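# Latch the thermal cycler lid and start a run

## Task

Close the thermal cycler's lid by guiding it down with the gripper, not by letting it fall or slam. Latch it: the lid must be fully down and its handle pressed fully onto its stop. Then press START so the cycler displays Running. The cycler is free-standing, so it must finish upright, hardly rotated, and no more than about a finger's width from its starting spot. The plate has to remain lying flat in its block. Everything must stay in place without the robot holding it. Finish by opening the gripper and moving the arm away.

## Robot and tools

ROBOT. One seven-joint xArm7 arm with a two-finger parallel gripper. Cameras: cam_head_left, cam_head_right and cam_wrist, each 672x504 pixels. The gripper's fingers point along its own +z axis and close along its own y axis. end_effector_position is the spot between the pads when they are shut, roughly 2 cm short of the fingertips. Closing pushes the tips about 10 mm further along +z. Joint positions are listed from base to wrist. The elbow cannot reach fully straight.

FRAME. Results report positions in the scene frame, in metres. The origin is on the table top under the arm's base, +z is up, and +y is to the left when facing +x. The base may be slightly tilted. Reported hand positions get less accurate the further the arm reaches.

execute_actions. Argument "actions" is a list holding zero or one item. An empty list sends nothing and returns the current state. An item with "rows" (1 to 15 rows) and optional "steps" (1 to 15, default 15) runs that many control steps of 1/30 s each, one row per step, repeating the final row if rows run out. An item with only "steps" (up to 300) is a wait counted from the previous result, so your reply time eats into it. Optional "pictures" (true/false) chooses whether images come back.

ROW LAYOUT (also used by move's "target"). One list of 7 numbers, each in [-1, 1]: dx, dy, dz, rx, ry, rz, opening. The first six are an offset, not a pose. They are expressed in the gripper's own axes and measured from the gripper pose printed in the latest result that shows it. If no such result exists yet in this scene, or for a second call within one reply, they count from the hand's pose when the action begins. Every row in a call uses that same reference; rows do not add up. Scale: 1.0 equals 0.6 m for dx, dy, dz and 180 degrees for the rotation; rx, ry, rz form a single rotation vector. Opening is absolute, not an offset: +1 is fully open (0.084 m), -1 is closed. All-zero offsets are not a pause: they pull the hand back to the reference pose.

MOTION LIMITS. Each step, the commanded pose is clipped to within 70 mm and 16 degrees of the measured hand pose; position wins over orientation if both cannot be met. After an action ends, the arm only finishes the last clipped pose, so large moves take several calls; read the pose in each result and command the remainder.

move. Argument "target": one 7-number row as above (offset from the latest shown pose; opening absolute, applied at the start). Optional "speed": 0.002 to 0.5 m/s, default 0.25; turning capped at twice that in rad/s. The path is a straight line of 0.5 to 10 s and is cut off at 10 s. It ignores obstacles, the hand lags and may exceed the speed near full reach, and rotation takes the short way round. The result adds a "move:" line: done (at rest near target), off_target, moving, held (last step blocked) or fault, plus limits such as paced (pose clipped) or held (some steps blocked; afterwards the arm may suddenly move fast), and the distance from target.

wait. "seconds" 0 to 10; the robot gets nothing new meanwhile.

zoom_image. "camera" (one of the three names) and "region" [x0, y0, x1, y1] in image pixels from the top-left, at most 504x504.

read_manual. Optional "section", only "licences"; it gives licence text and moves nothing.

finished_scene. "scene": the number of the current scene. Irreversible; call it only once the lid is latched, the display shows Running, everything is stable and the hand is open and clear.

RESULT LINES. The state line gives end_effector_position, end_effector_quat_wxyz and linear/angular velocities. grip_measured is the finger opening on the same -1..1 scale. "pose unreachable" means the clearance check altered or blocked the command; HELD marks the steps where that happened. "Hand target" is the pose the controller is now driving toward. MOTOR HOT warns from 65 °C; at 80 °C an OVER-TEMPERATURE FAULT brakes the arm until it cools.

GRIPPING. The span is 84 mm. To hold something, keep commanding an opening clearly below grip_measured; a larger gap squeezes harder (about 24 N per pad). Avoid fast closes. Do not force a pad down over a base flange; it may jam there.

TASK HINTS. Lowering the lid slowly while holding it avoids slams. The latch counts only with the lid fully shut and the handle seated on its stop. If the lid is down but not latched, swing the handle all the way up (the lid may rise) and then down onto its stop, keeping hold throughout. START responds only when latched. Press it gently.

AVOID. Pressing into something firm builds force while the hand falls short of its target, and zero offsets will not relieve it; back the hand away instead. Contact torque at a joint's load limit (waist and shoulder 46.5, upper arm roll, elbow and forearm roll 27.9, wrist joints 18.6 N m) triggers a fault: the arm backs off and freezes for 10 s. Holding loads for long heats motors. Don't shove the loose cycler, tip the plate, or knock anything off the table.

Each tool is called after ">>>" by a JSON object that holds its "fn" and its "kwargs".

## Session

>>> {"fn": "execute_actions", "kwargs": {"actions": []}}

Scene clock: 0.00 s of 7800.00 s.
end_effector_position=(+0.7283, +0.3152, +0.3427) grip_measured=+1.00 end_effector_quat_wxyz=(-0.258, +0.947, -0.016, +0.189) end_effector_velocity=(+0.000, +0.000, +0.001) end_effector_angular_velocity=(+0.000, -0.002, +0.000)
Joint positions: [ 0.485  0.76  -0.001  2.148  0.43   0.854  0.171  0.084]
Joint velocities: [ 0.001 -0.    -0.001  0.002  0.     0.    -0.    -0.   ]
Motor temperatures (°C, as the motors report them): [37 38 38 34 40 45 40]
Hand target: +0.728, +0.315, +0.343; -0.258, +0.947, -0.016, +0.189

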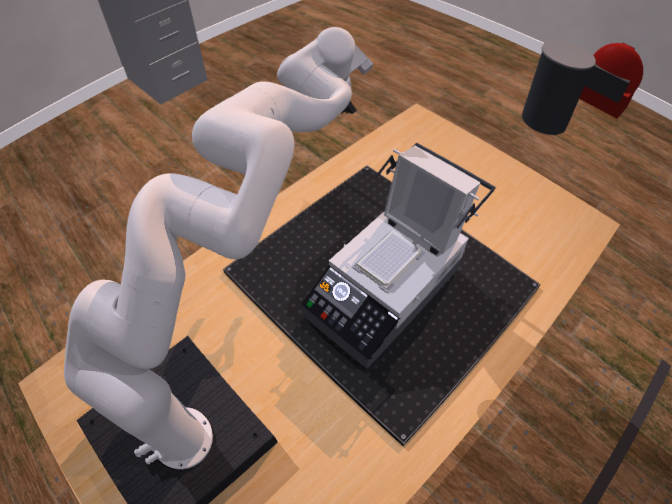

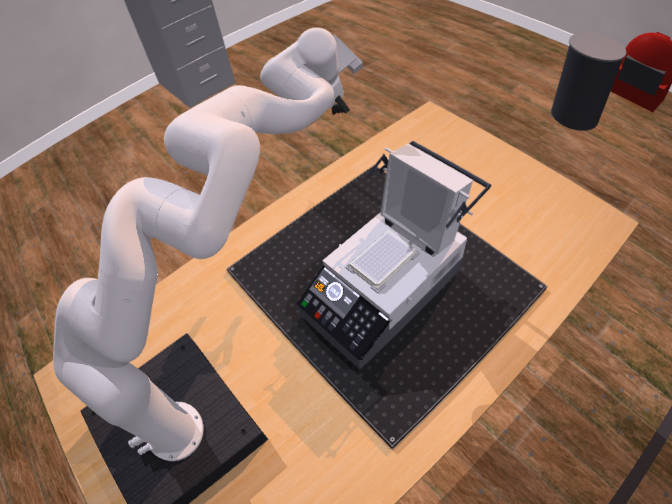

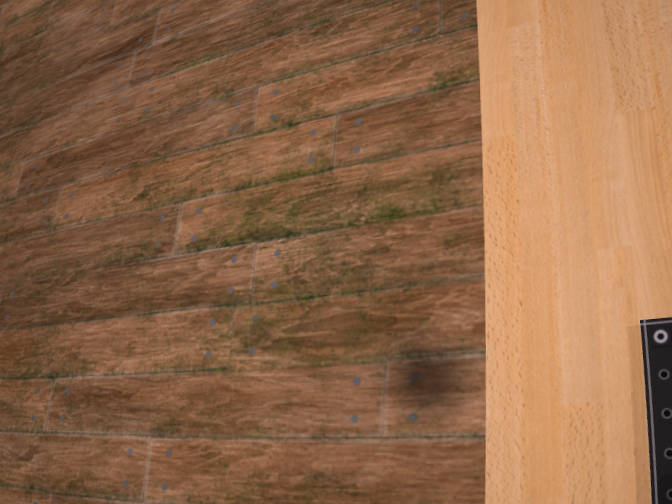

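>>> {"fn": "zoom_image", "kwargs": {"camera": "cam_head_left", "region": [280,120,520,380]}}

>>> {"fn": "move", "kwargs": {"target": [-0.318,0.29,-0.65,-0.167,-0.123,-0.01,1]}}

Region (280, 120, 520, 380) of cam_head_left's 672x504 image, scaled by 1.938, with more detail than that image has; it fills the left 465 columns of this view, and the rest is white.

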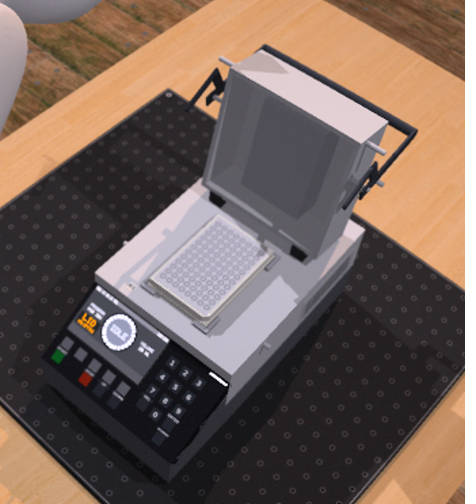

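Scene clock: 6.20 s of 7800.00 s.
end_effector_position=(+0.4206, +0.0025, +0.5016) grip_measured=+1.00 end_effector_quat_wxyz=(-0.000, +1.000, +0.001, -0.002) end_effector_velocity=(-0.002, -0.003, +0.002) end_effector_angular_velocity=(-0.001, -0.001, -0.004)
Joint positions: [ 0.371 -0.17  -0.169  1.569 -0.044  1.715  0.053  0.084]
Joint velocities: [-0.002 -0.004 -0.003  0.002 -0.003  0.005 -0.001  0.   ]
Motor temperatures (°C, as the motors report them): [37 38 38 35 40 45 40]
Hand target: +0.420, +0.002, +0.502; -0.000, +1.000, +0.001, -0.001
Off the commanded pose: 0.002 m, 0 deg.
After step 90, 0.77 s passed at rest.
move: done

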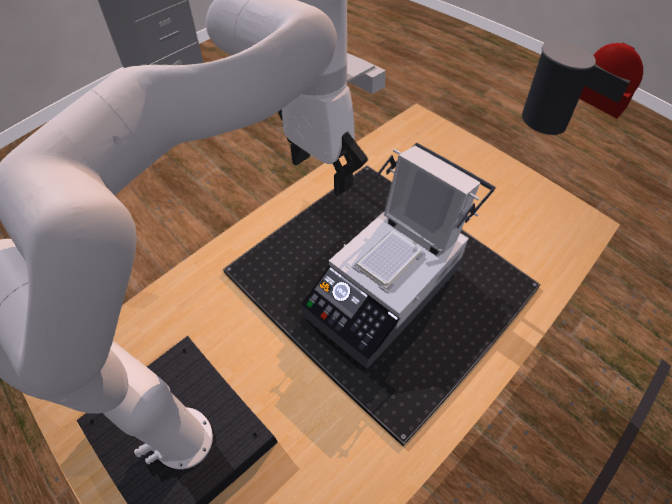

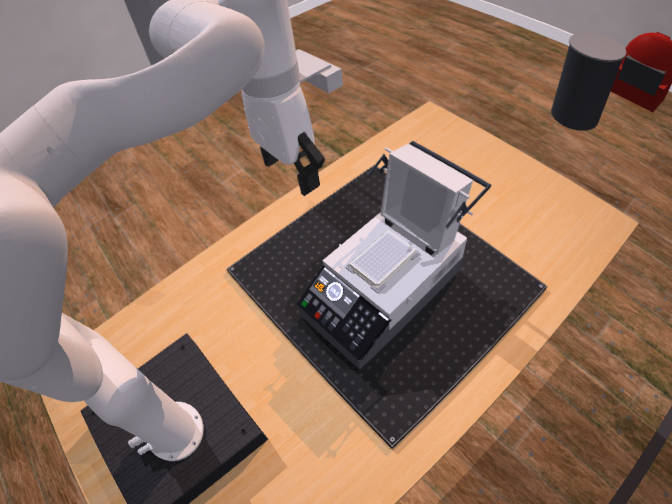

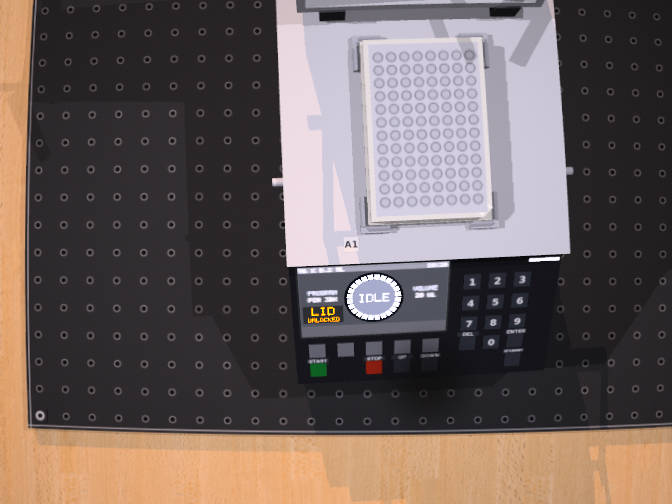

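>>> {"fn": "move", "kwargs": {"target": [0.15,0.03,-0.03,0,0.11,0,1]}}

Scene clock: 9.40 s of 7800.00 s.
end_effector_position=(+0.5104, -0.0156, +0.5194) grip_measured=+1.00 end_effector_quat_wxyz=(+0.000, +0.985, +0.001, +0.170) end_effector_velocity=(+0.001, -0.001, -0.000) end_effector_angular_velocity=(+0.001, -0.004, -0.001)
Joint positions: [ 0.354 -0.166 -0.197  1.507 -0.052  1.303  0.012  0.084]
Joint velocities: [-0.001 -0.    -0.002 -0.003  0.001 -0.007 -0.001 -0.   ]
Motor temperatures (°C, as the motors report them): [37 38 38 35 40 45 40]
Hand target: +0.511, -0.016, +0.519; +0.000, +0.985, +0.001, +0.170
Off the commanded pose: 0.000 m, 0 deg.
move: done

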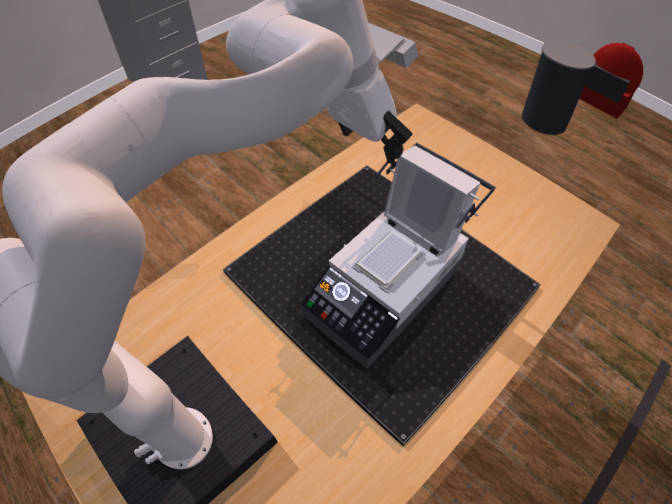

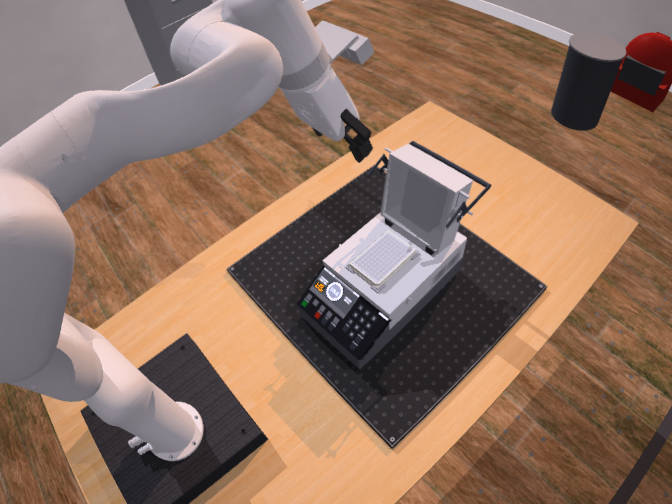

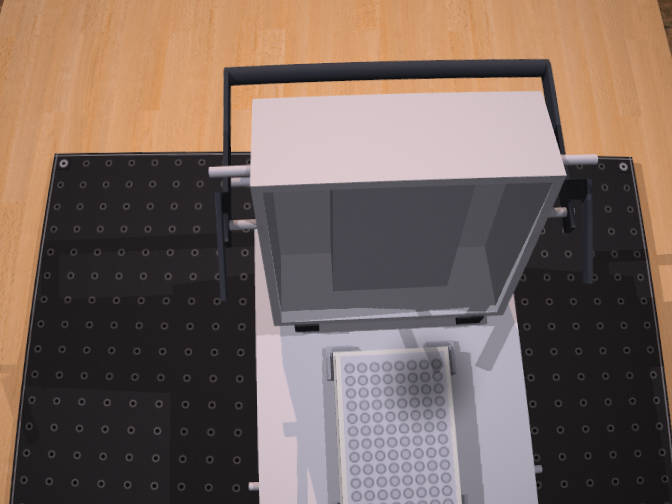

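>>> {"fn": "move", "kwargs": {"target": [0.18,0.0,0.24,0,0.05,0,1]}}

>>> {"fn": "zoom_image", "kwargs": {"camera": "cam_head_right", "region": [340,110,520,270]}}

Scene clock: 15.00 s of 7800.00 s.
end_effector_position=(+0.6601, -0.0164, +0.4202) grip_measured=+1.00 end_effector_quat_wxyz=(+0.000, +0.969, +0.001, +0.247) end_effector_velocity=(+0.001, +0.001, -0.005) end_effector_angular_velocity=(+0.000, +0.006, +0.002)
Joint positions: [ 0.326  0.198 -0.225  1.564  0.058  0.846 -0.056  0.084]
Joint velocities: [-0.001  0.009  0.001  0.001  0.003 -0.002 -0.002 -0.   ]
Motor temperatures (°C, as the motors report them): [37 38 38 36 40 45 40]
Hand target: +0.660, -0.016, +0.420; +0.000, +0.969, +0.001, +0.247
Off the commanded pose: 0.001 m, 0 deg.
After step 90, 1.33 s passed at rest.
move: done

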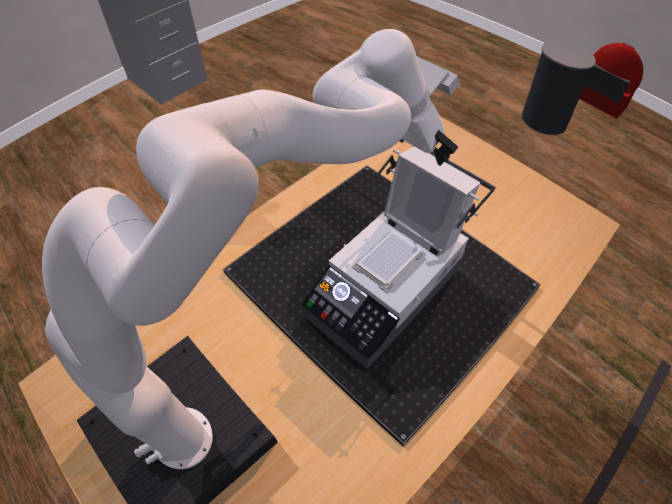

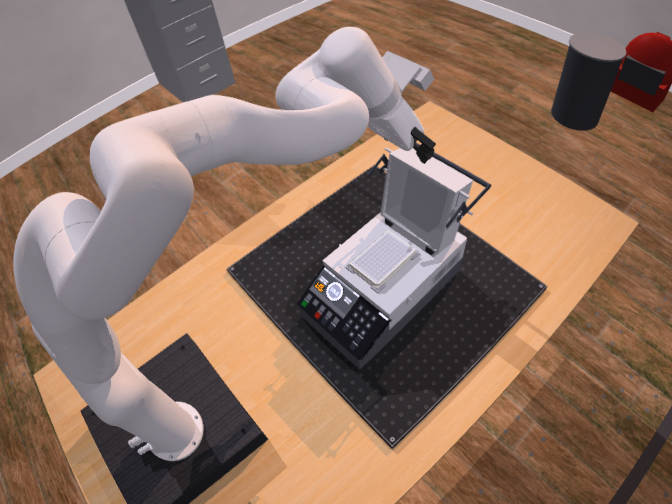

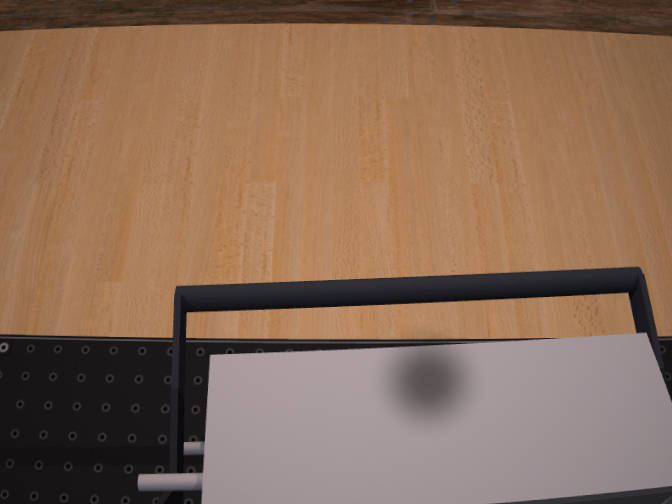

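Region (340, 110, 520, 270) of cam_head_right's 672x504 image, scaled by 2.800, with more detail than that image has.

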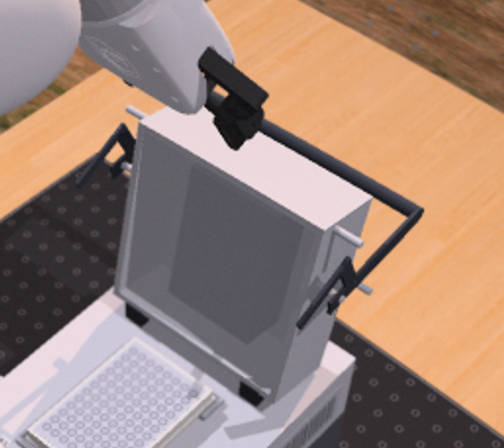

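>>> {"fn": "move", "kwargs": {"target": [0.113,0.01,0.175,0,0,0.483,-0.3]}}

Scene clock: 33.60 s of 7800.00 s.
end_effector_position=(+0.7696, -0.0227, +0.3603) grip_measured=-0.32 end_effector_quat_wxyz=(-0.170, +0.704, -0.666, +0.180) end_effector_velocity=(+0.000, -0.000, -0.001) end_effector_angular_velocity=(+0.005, +0.005, -0.009)
Joint positions: [ 0.339  0.682 -0.377  2.088  0.304  0.922  1.353  0.03 ]
Joint velocities: [-0.002  0.006 -0.     0.009  0.001  0.007  0.01  -0.   ]
Motor temperatures (°C, as the motors report them): [37 39 38 37 40 45 40]
Hand target: +0.770, -0.023, +0.360; -0.170, +0.704, -0.666, +0.180
Off the commanded pose: 0.001 m, 0 deg.
After step 90, 12.10 s passed at rest.
move: done

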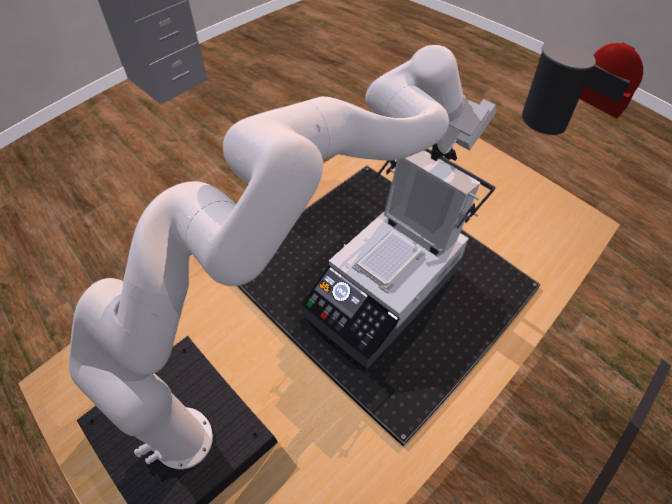

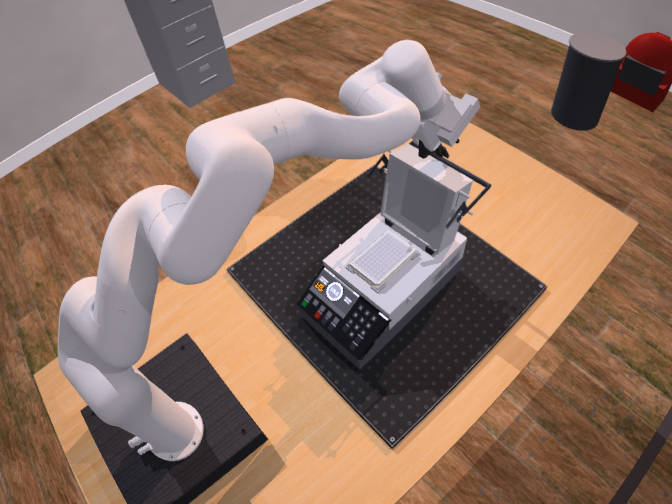

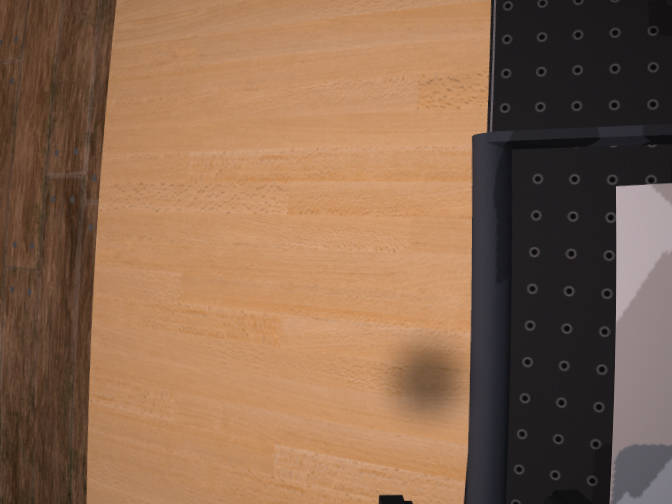

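>>> {"fn": "move", "kwargs": {"target": [0,0.012,0.09,0,0,0,-0.3], "speed": 0.06}}

Scene clock: 36.20 s of 7800.00 s.
end_effector_position=(+0.7906, -0.0232, +0.3177) grip_measured=-0.32 end_effector_quat_wxyz=(-0.175, +0.703, -0.664, +0.185) end_effector_velocity=(+0.001, +0.001, -0.003) end_effector_angular_velocity=(+0.002, +0.004, +0.000)
Joint positions: [ 0.317  0.78  -0.359  2.124  0.329  0.847  1.343  0.03 ]
Joint velocities: [-0.002  0.008  0.001  0.006  0.003  0.002 -0.     0.   ]
Motor temperatures (°C, as the motors report them): [37 39 38 37 40 45 40]
Hand target: +0.789, -0.023, +0.309; -0.170, +0.704, -0.666, +0.180
Off the commanded pose: 0.008 m, 1 deg.
move: off_target

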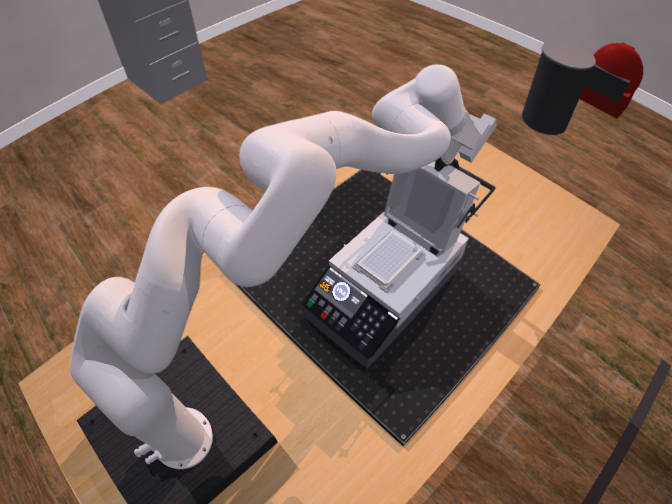

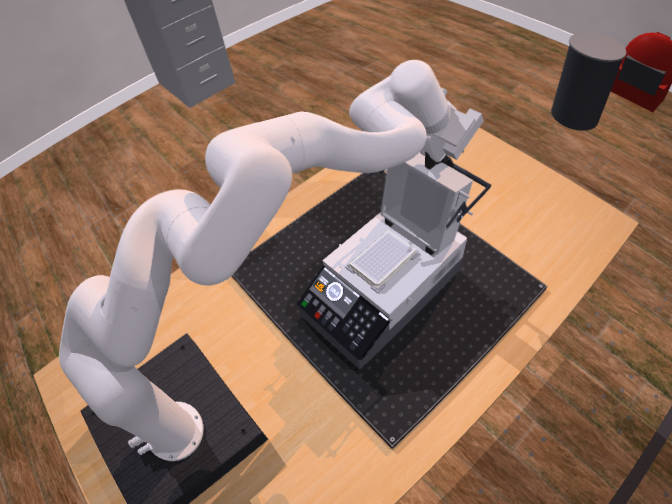

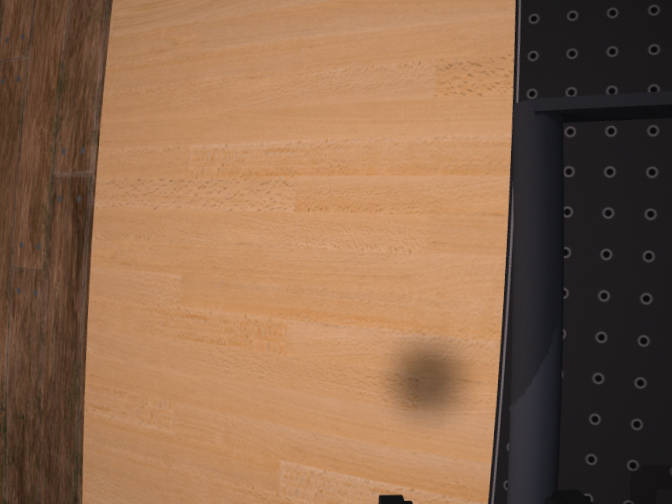

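>>> {"fn": "move", "kwargs": {"target": [0,-0.02,-0.005,0,0,0,-0.3], "speed": 0.04}}

>>> {"fn": "move", "kwargs": {"target": [0,0,0.035,0,0,0,-0.3], "speed": 0.03}}

>>> {"fn": "zoom_image", "kwargs": {"camera": "cam_head_right", "region": [370,100,520,230]}}

Scene clock: 38.47 s of 7800.00 s.
end_effector_position=(+0.7994, -0.0225, +0.3255) grip_measured=-0.32 end_effector_quat_wxyz=(-0.174, +0.703, -0.664, +0.184) end_effector_velocity=(+0.000, +0.000, +0.001) end_effector_angular_velocity=(-0.000, -0.002, +0.000)
Joint positions: [ 0.293  0.835 -0.354  2.245  0.327  0.91   1.359  0.03 ]
Joint velocities: [-0.001  0.001  0.     0.005  0.     0.002  0.    -0.   ]
Motor temperatures (°C, as the motors report them): [37 39 38 37 40 45 40]
Hand target: +0.800, -0.023, +0.326; -0.175, +0.703, -0.664, +0.185
Off the commanded pose: 0.001 m, 0 deg.
move: done

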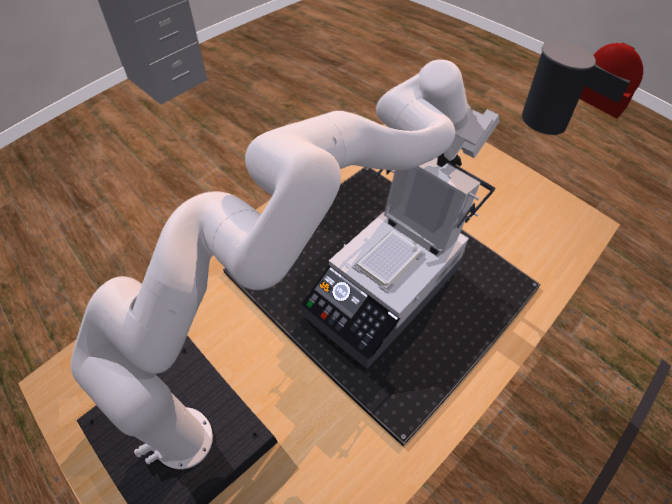

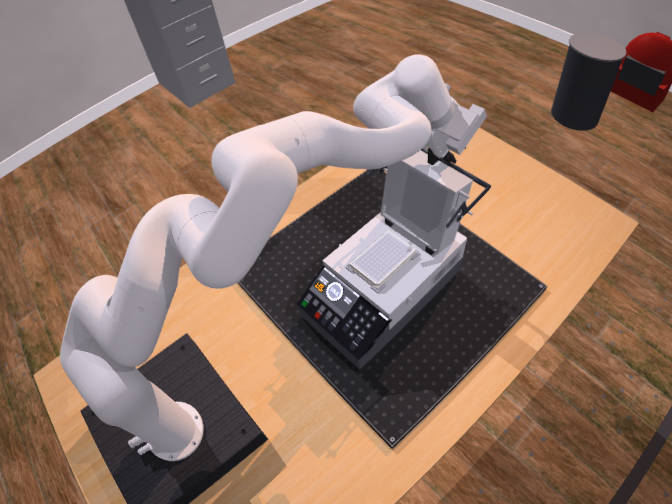

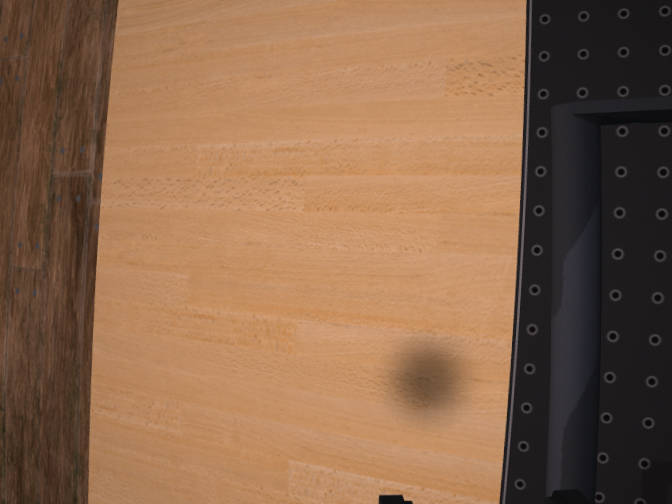

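Scene clock: 39.43 s of 7800.00 s.
end_effector_position=(+0.8108, -0.0223, +0.3145) grip_measured=-0.32 end_effector_quat_wxyz=(-0.178, +0.702, -0.663, +0.189) end_effector_velocity=(+0.000, -0.001, -0.005) end_effector_angular_velocity=(+0.000, +0.008, -0.001)
Joint positions: [ 0.275  0.896 -0.346  2.315  0.335  0.906  1.364  0.03 ]
Joint velocities: [-0.003  0.012  0.     0.011  0.001  0.006  0.001  0.   ]
Motor temperatures (°C, as the motors report them): [37 39 38 37 40 45 40]
Hand target: +0.810, -0.023, +0.307; -0.175, +0.703, -0.664, +0.184
Off the commanded pose: 0.007 m, 1 deg.
move: off_target

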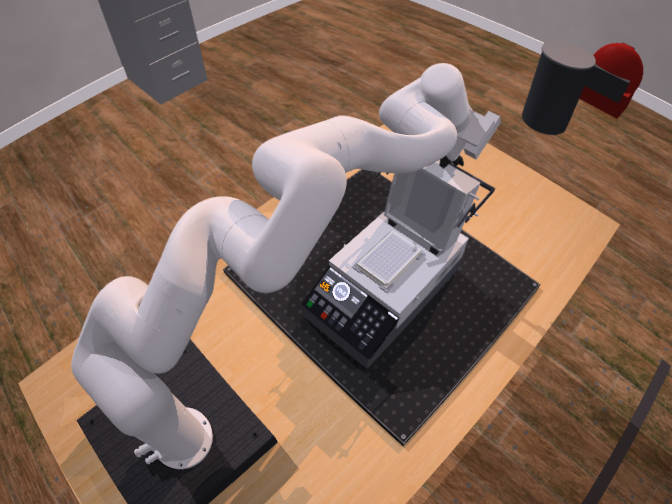

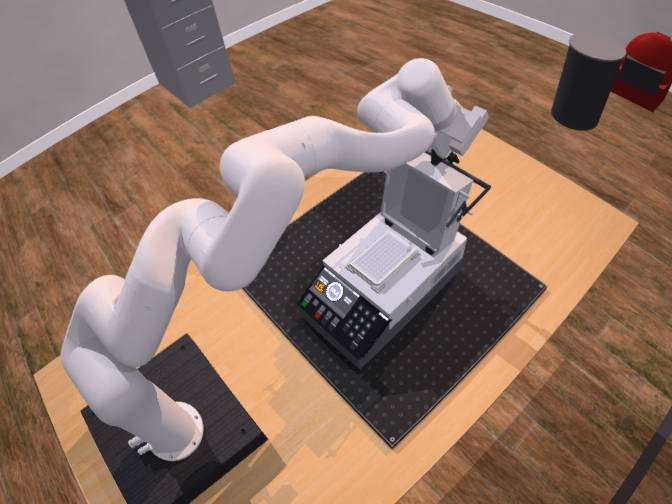

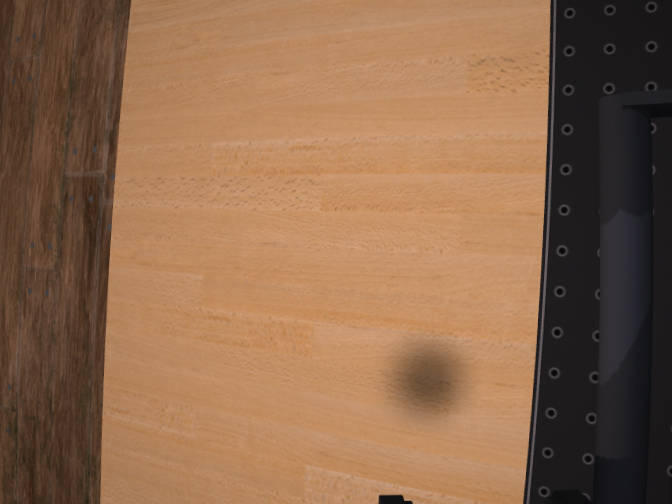

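Region (370, 100, 520, 230) of cam_head_right's 672x504 image, scaled by 3.360, with more detail than that image has; it fills the top 437 rows of this view, and the rest is white.

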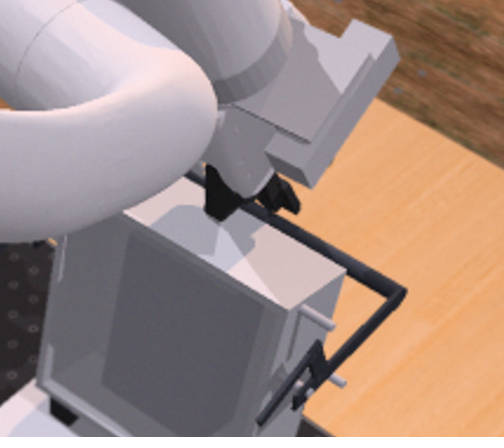

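>>> {"fn": "move", "kwargs": {"target": [0,0.058,-0.065,0,0,0,-0.3], "speed": 0.03}}

>>> {"fn": "zoom_image", "kwargs": {"camera": "cam_head_right", "region": [350,100,520,250]}}

Scene clock: 43.43 s of 7800.00 s.
end_effector_position=(+0.7611, -0.0238, +0.3298) grip_measured=-0.32 end_effector_quat_wxyz=(-0.177, +0.702, -0.663, +0.188) end_effector_velocity=(-0.001, -0.000, +0.001) end_effector_angular_velocity=(-0.001, -0.003, -0.000)
Joint positions: [ 0.37   0.626 -0.376  1.895  0.311  0.766  1.324  0.03 ]
Joint velocities: [ 0.003 -0.006 -0.001 -0.009 -0.002 -0.006 -0.     0.   ]
Motor temperatures (°C, as the motors report them): [37 39 38 36 40 45 40]
Hand target: +0.761, -0.024, +0.331; -0.178, +0.702, -0.663, +0.189
Off the commanded pose: 0.001 m, 0 deg.
move: done

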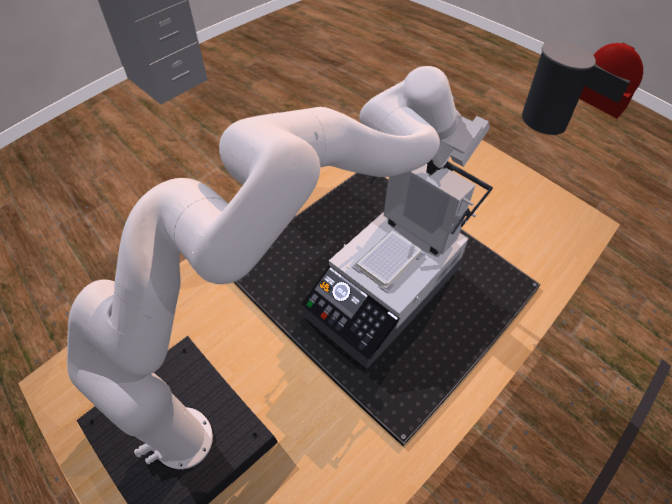

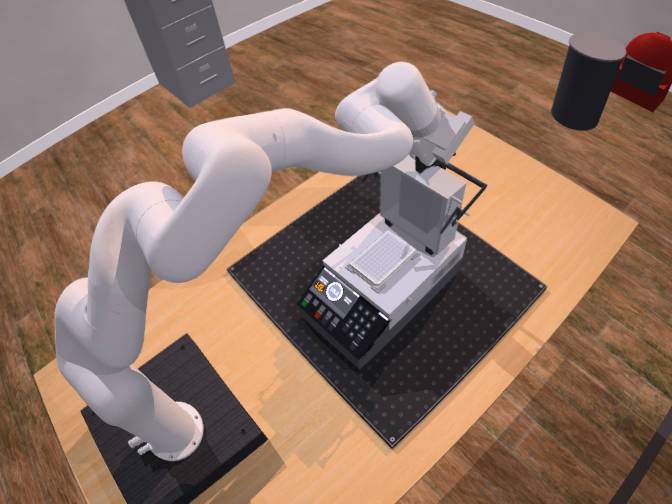

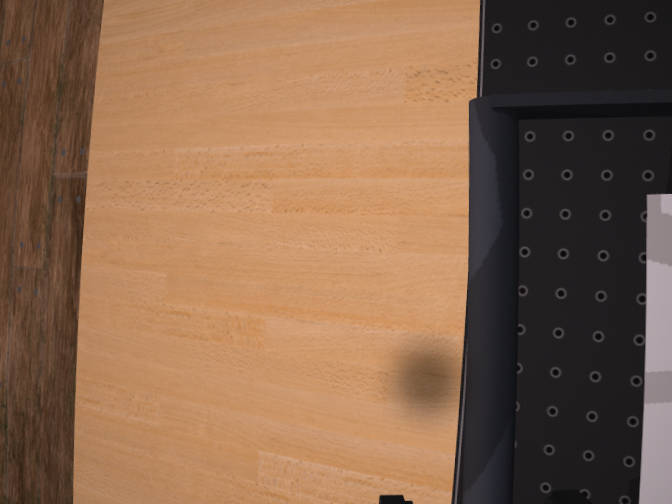

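Region (350, 100, 520, 250) of cam_head_right's 672x504 image, scaled by 2.965, with more detail than that image has; it fills the top 445 rows of this view, and the rest is white.

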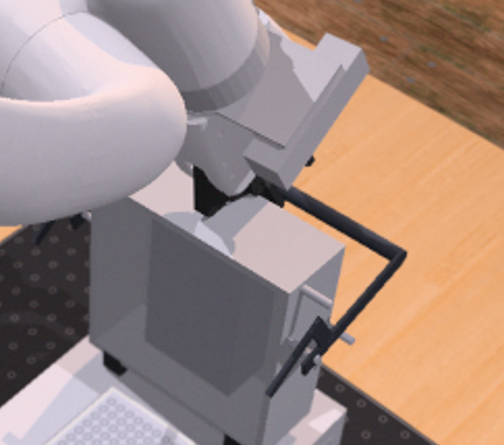

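>>> {"fn": "move", "kwargs": {"target": [0,0.058,-0.03,-0.07,0,0,-0.3], "speed": 0.03}}

>>> {"fn": "zoom_image", "kwargs": {"camera": "cam_head_right", "region": [350,100,520,250]}}

Scene clock: 48.93 s of 7800.00 s.
end_effector_position=(+0.7216, -0.0254, +0.3258) grip_measured=-0.32 end_effector_quat_wxyz=(-0.098, +0.718, -0.680, +0.112) end_effector_velocity=(-0.001, -0.000, +0.001) end_effector_angular_velocity=(-0.000, +0.004, -0.001)
Joint positions: [ 0.36   0.645 -0.395  2.02   0.259  1.092  1.367  0.03 ]
Joint velocities: [-0.001  0.001 -0.     0.007 -0.001  0.009  0.001  0.   ]
Motor temperatures (°C, as the motors report them): [37 39 38 36 40 45 40]
Hand target: +0.722, -0.025, +0.328; -0.100, +0.718, -0.680, +0.114
Off the commanded pose: 0.002 m, 0 deg.
move: done

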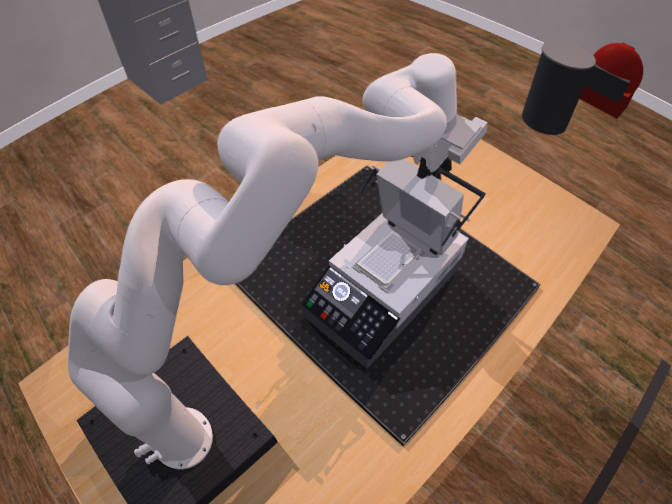

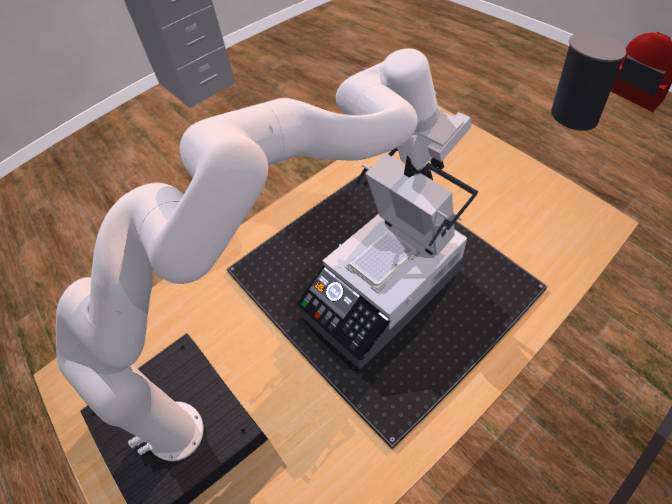

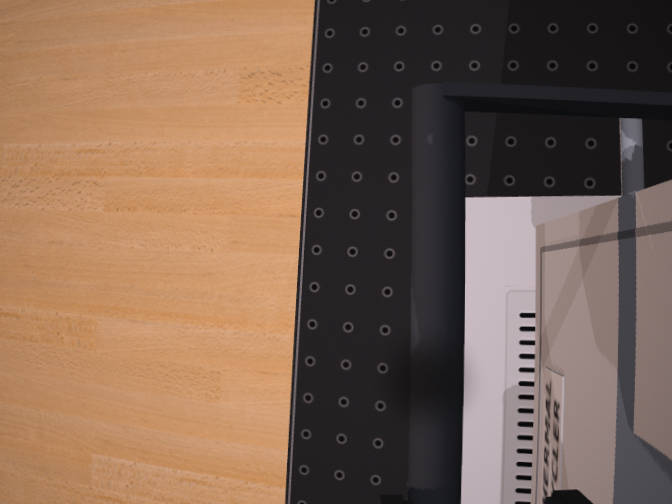

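Region (350, 100, 520, 250) of cam_head_right's 672x504 image, scaled by 2.965, with more detail than that image has; it fills the top 445 rows of this view, and the rest is white.

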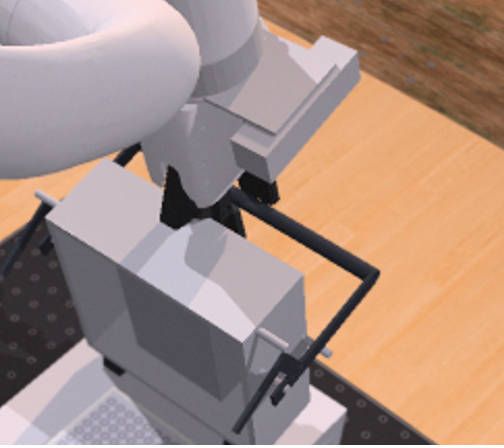

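>>> {"fn": "move", "kwargs": {"target": [0,-0.012,0.0,0,0,0,0.1], "speed": 0.02}}

>>> {"fn": "move", "kwargs": {"target": [0,0.0,0.06,0,0,0,0.1], "speed": 0.02}}

>>> {"fn": "zoom_image", "kwargs": {"camera": "cam_head_right", "region": [350,100,520,250]}}

Scene clock: 51.13 s of 7800.00 s.
end_effector_position=(+0.7285, -0.0250, +0.3285) grip_measured=+0.09 end_effector_quat_wxyz=(-0.099, +0.718, -0.680, +0.113) end_effector_velocity=(+0.001, -0.000, -0.001) end_effector_angular_velocity=(-0.000, +0.005, -0.001)
Joint positions: [ 0.345  0.679 -0.391  2.084  0.265  1.12   1.371  0.048]
Joint velocities: [-0.004  0.011  0.     0.017  0.002  0.012  0.001 -0.   ]
Motor temperatures (°C, as the motors report them): [37 39 38 36 40 45 40]
Hand target: +0.728, -0.025, +0.328; -0.098, +0.718, -0.680, +0.112
Off the commanded pose: 0.001 m, 0 deg.
move: done

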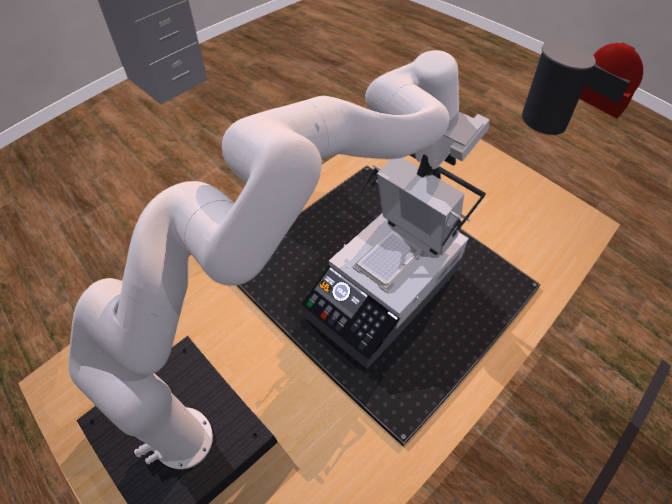

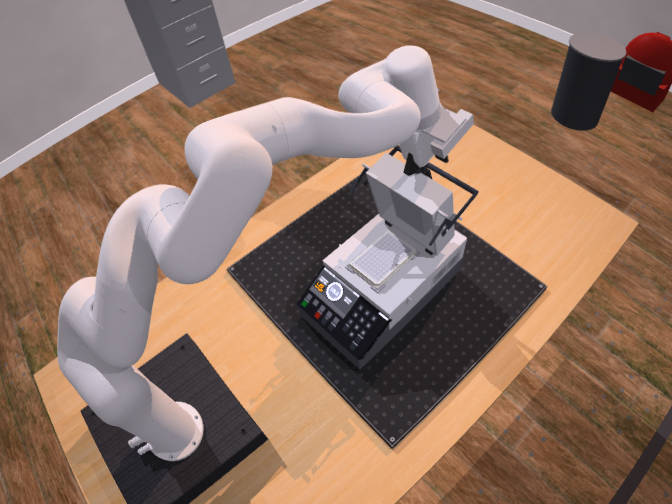

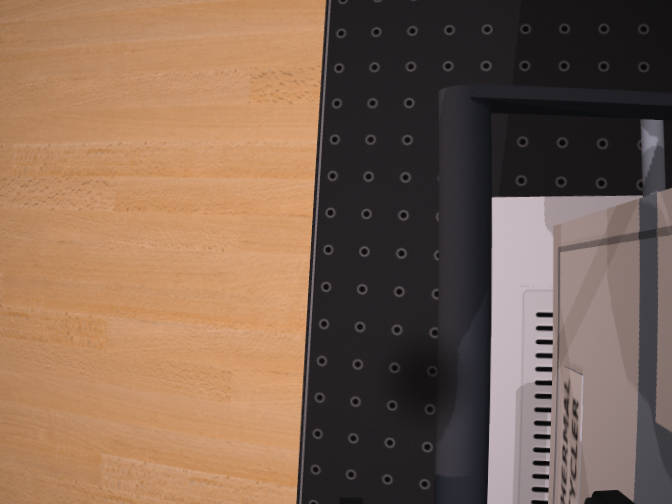

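Scene clock: 53.17 s of 7800.00 s.
end_effector_position=(+0.7473, -0.0235, +0.3246) grip_measured=+0.08 end_effector_quat_wxyz=(-0.118, +0.716, -0.675, +0.133) end_effector_velocity=(+0.002, -0.000, -0.001) end_effector_angular_velocity=(+0.000, -0.003, -0.000)
Joint positions: [ 0.334  0.711 -0.376  2.102  0.275  1.048  1.365  0.048]
Joint velocities: [-0.008  0.004  0.012  0.006 -0.007 -0.004  0.003 -0.   ]
Motor temperatures (°C, as the motors report them): [37 39 38 36 40 45 40]
Hand target: +0.739, -0.026, +0.295; -0.099, +0.718, -0.680, +0.113
Off the commanded pose: 0.032 m, 3 deg.
move: off_target

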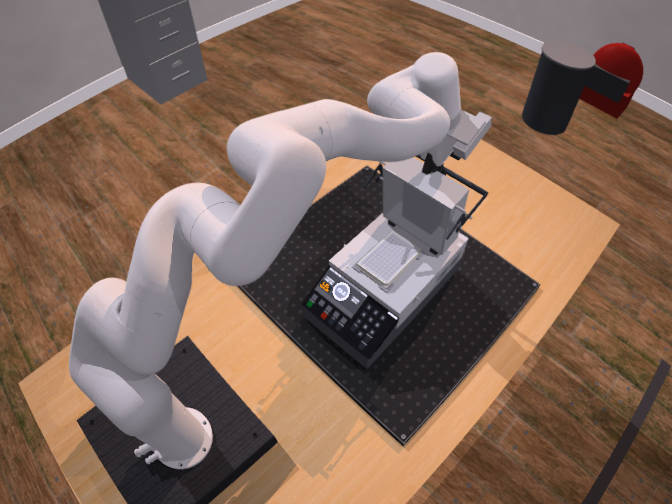

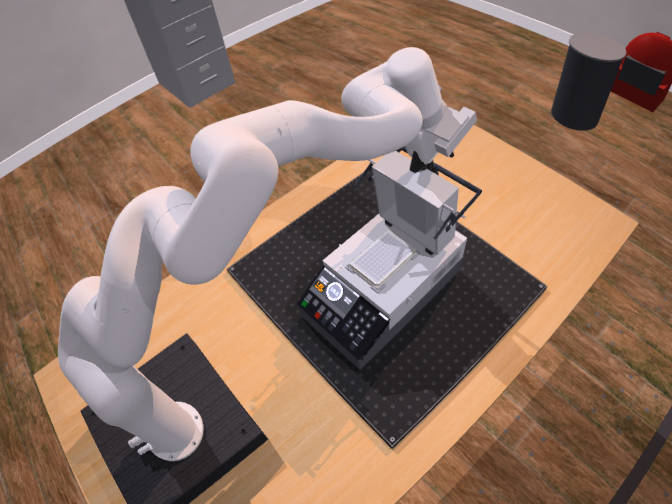

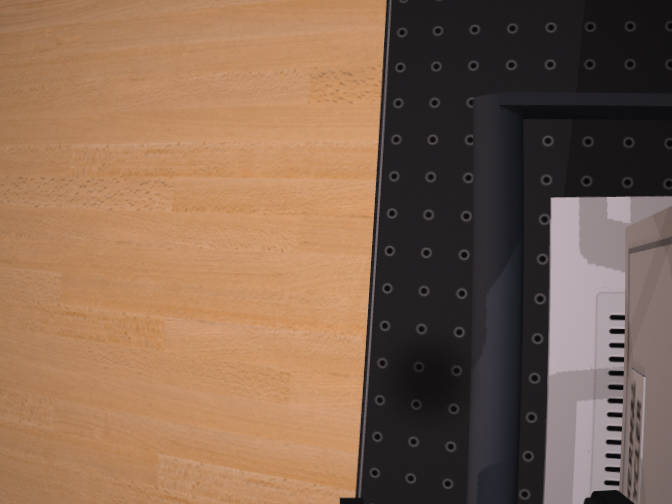

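Region (350, 100, 520, 250) of cam_head_right's 672x504 image, scaled by 2.965, with more detail than that image has; it fills the top 445 rows of this view, and the rest is white.

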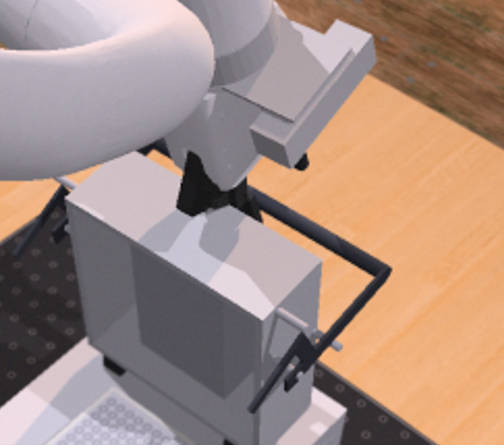

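>>> {"fn": "move", "kwargs": {"target": [0,0.078,-0.028,-0.055,0,0,0.1], "speed": 0.03}}

>>> {"fn": "zoom_image", "kwargs": {"camera": "cam_head_right", "region": [350,100,520,250]}}

Scene clock: 57.93 s of 7800.00 s.
end_effector_position=(+0.6977, -0.0259, +0.3238) grip_measured=+0.09 end_effector_quat_wxyz=(-0.056, +0.724, -0.684, +0.074) end_effector_velocity=(-0.001, -0.000, +0.002) end_effector_angular_velocity=(-0.001, +0.000, +0.000)
Joint positions: [ 0.348  0.656 -0.389  2.077  0.228  1.248  1.38   0.048]
Joint velocities: [ 0.    -0.002 -0.     0.003 -0.002  0.005  0.    -0.   ]
Motor temperatures (°C, as the motors report them): [37 39 38 36 40 45 40]
Hand target: +0.698, -0.026, +0.324; -0.056, +0.724, -0.684, +0.074
Off the commanded pose: 0.000 m, 0 deg.
move: done

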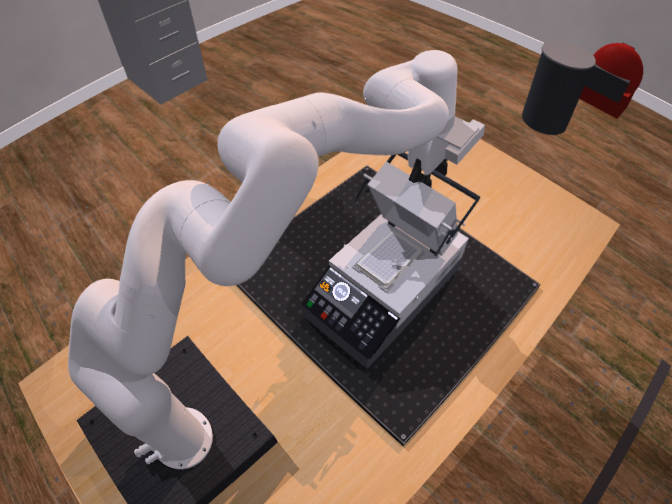

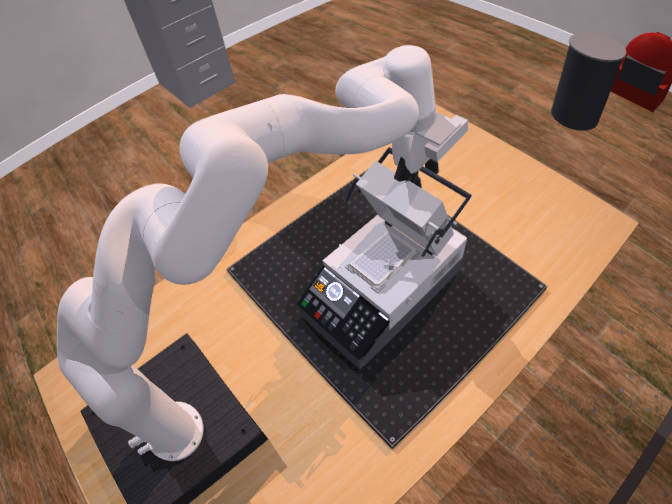

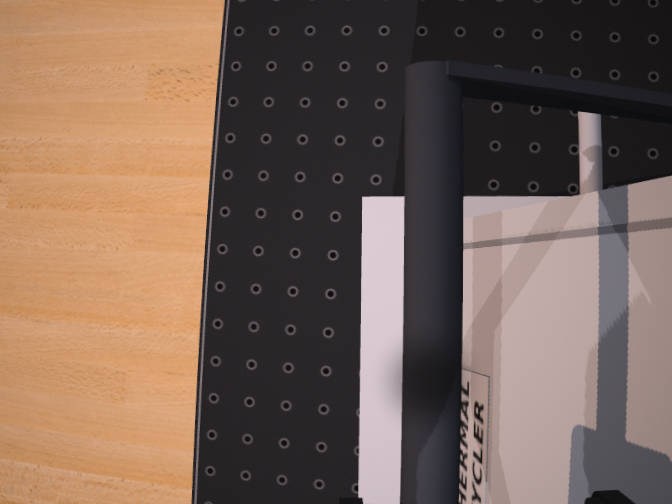

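Region (350, 100, 520, 250) of cam_head_right's 672x504 image, scaled by 2.965, with more detail than that image has; it fills the top 445 rows of this view, and the rest is white.

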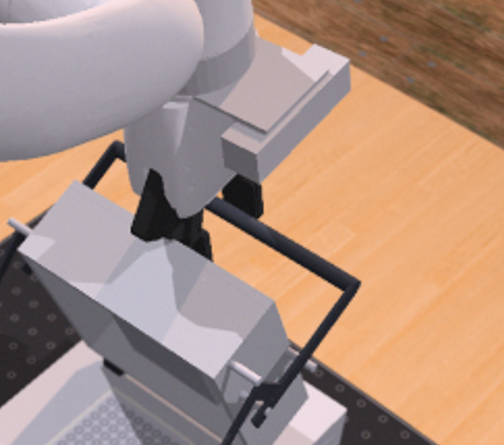

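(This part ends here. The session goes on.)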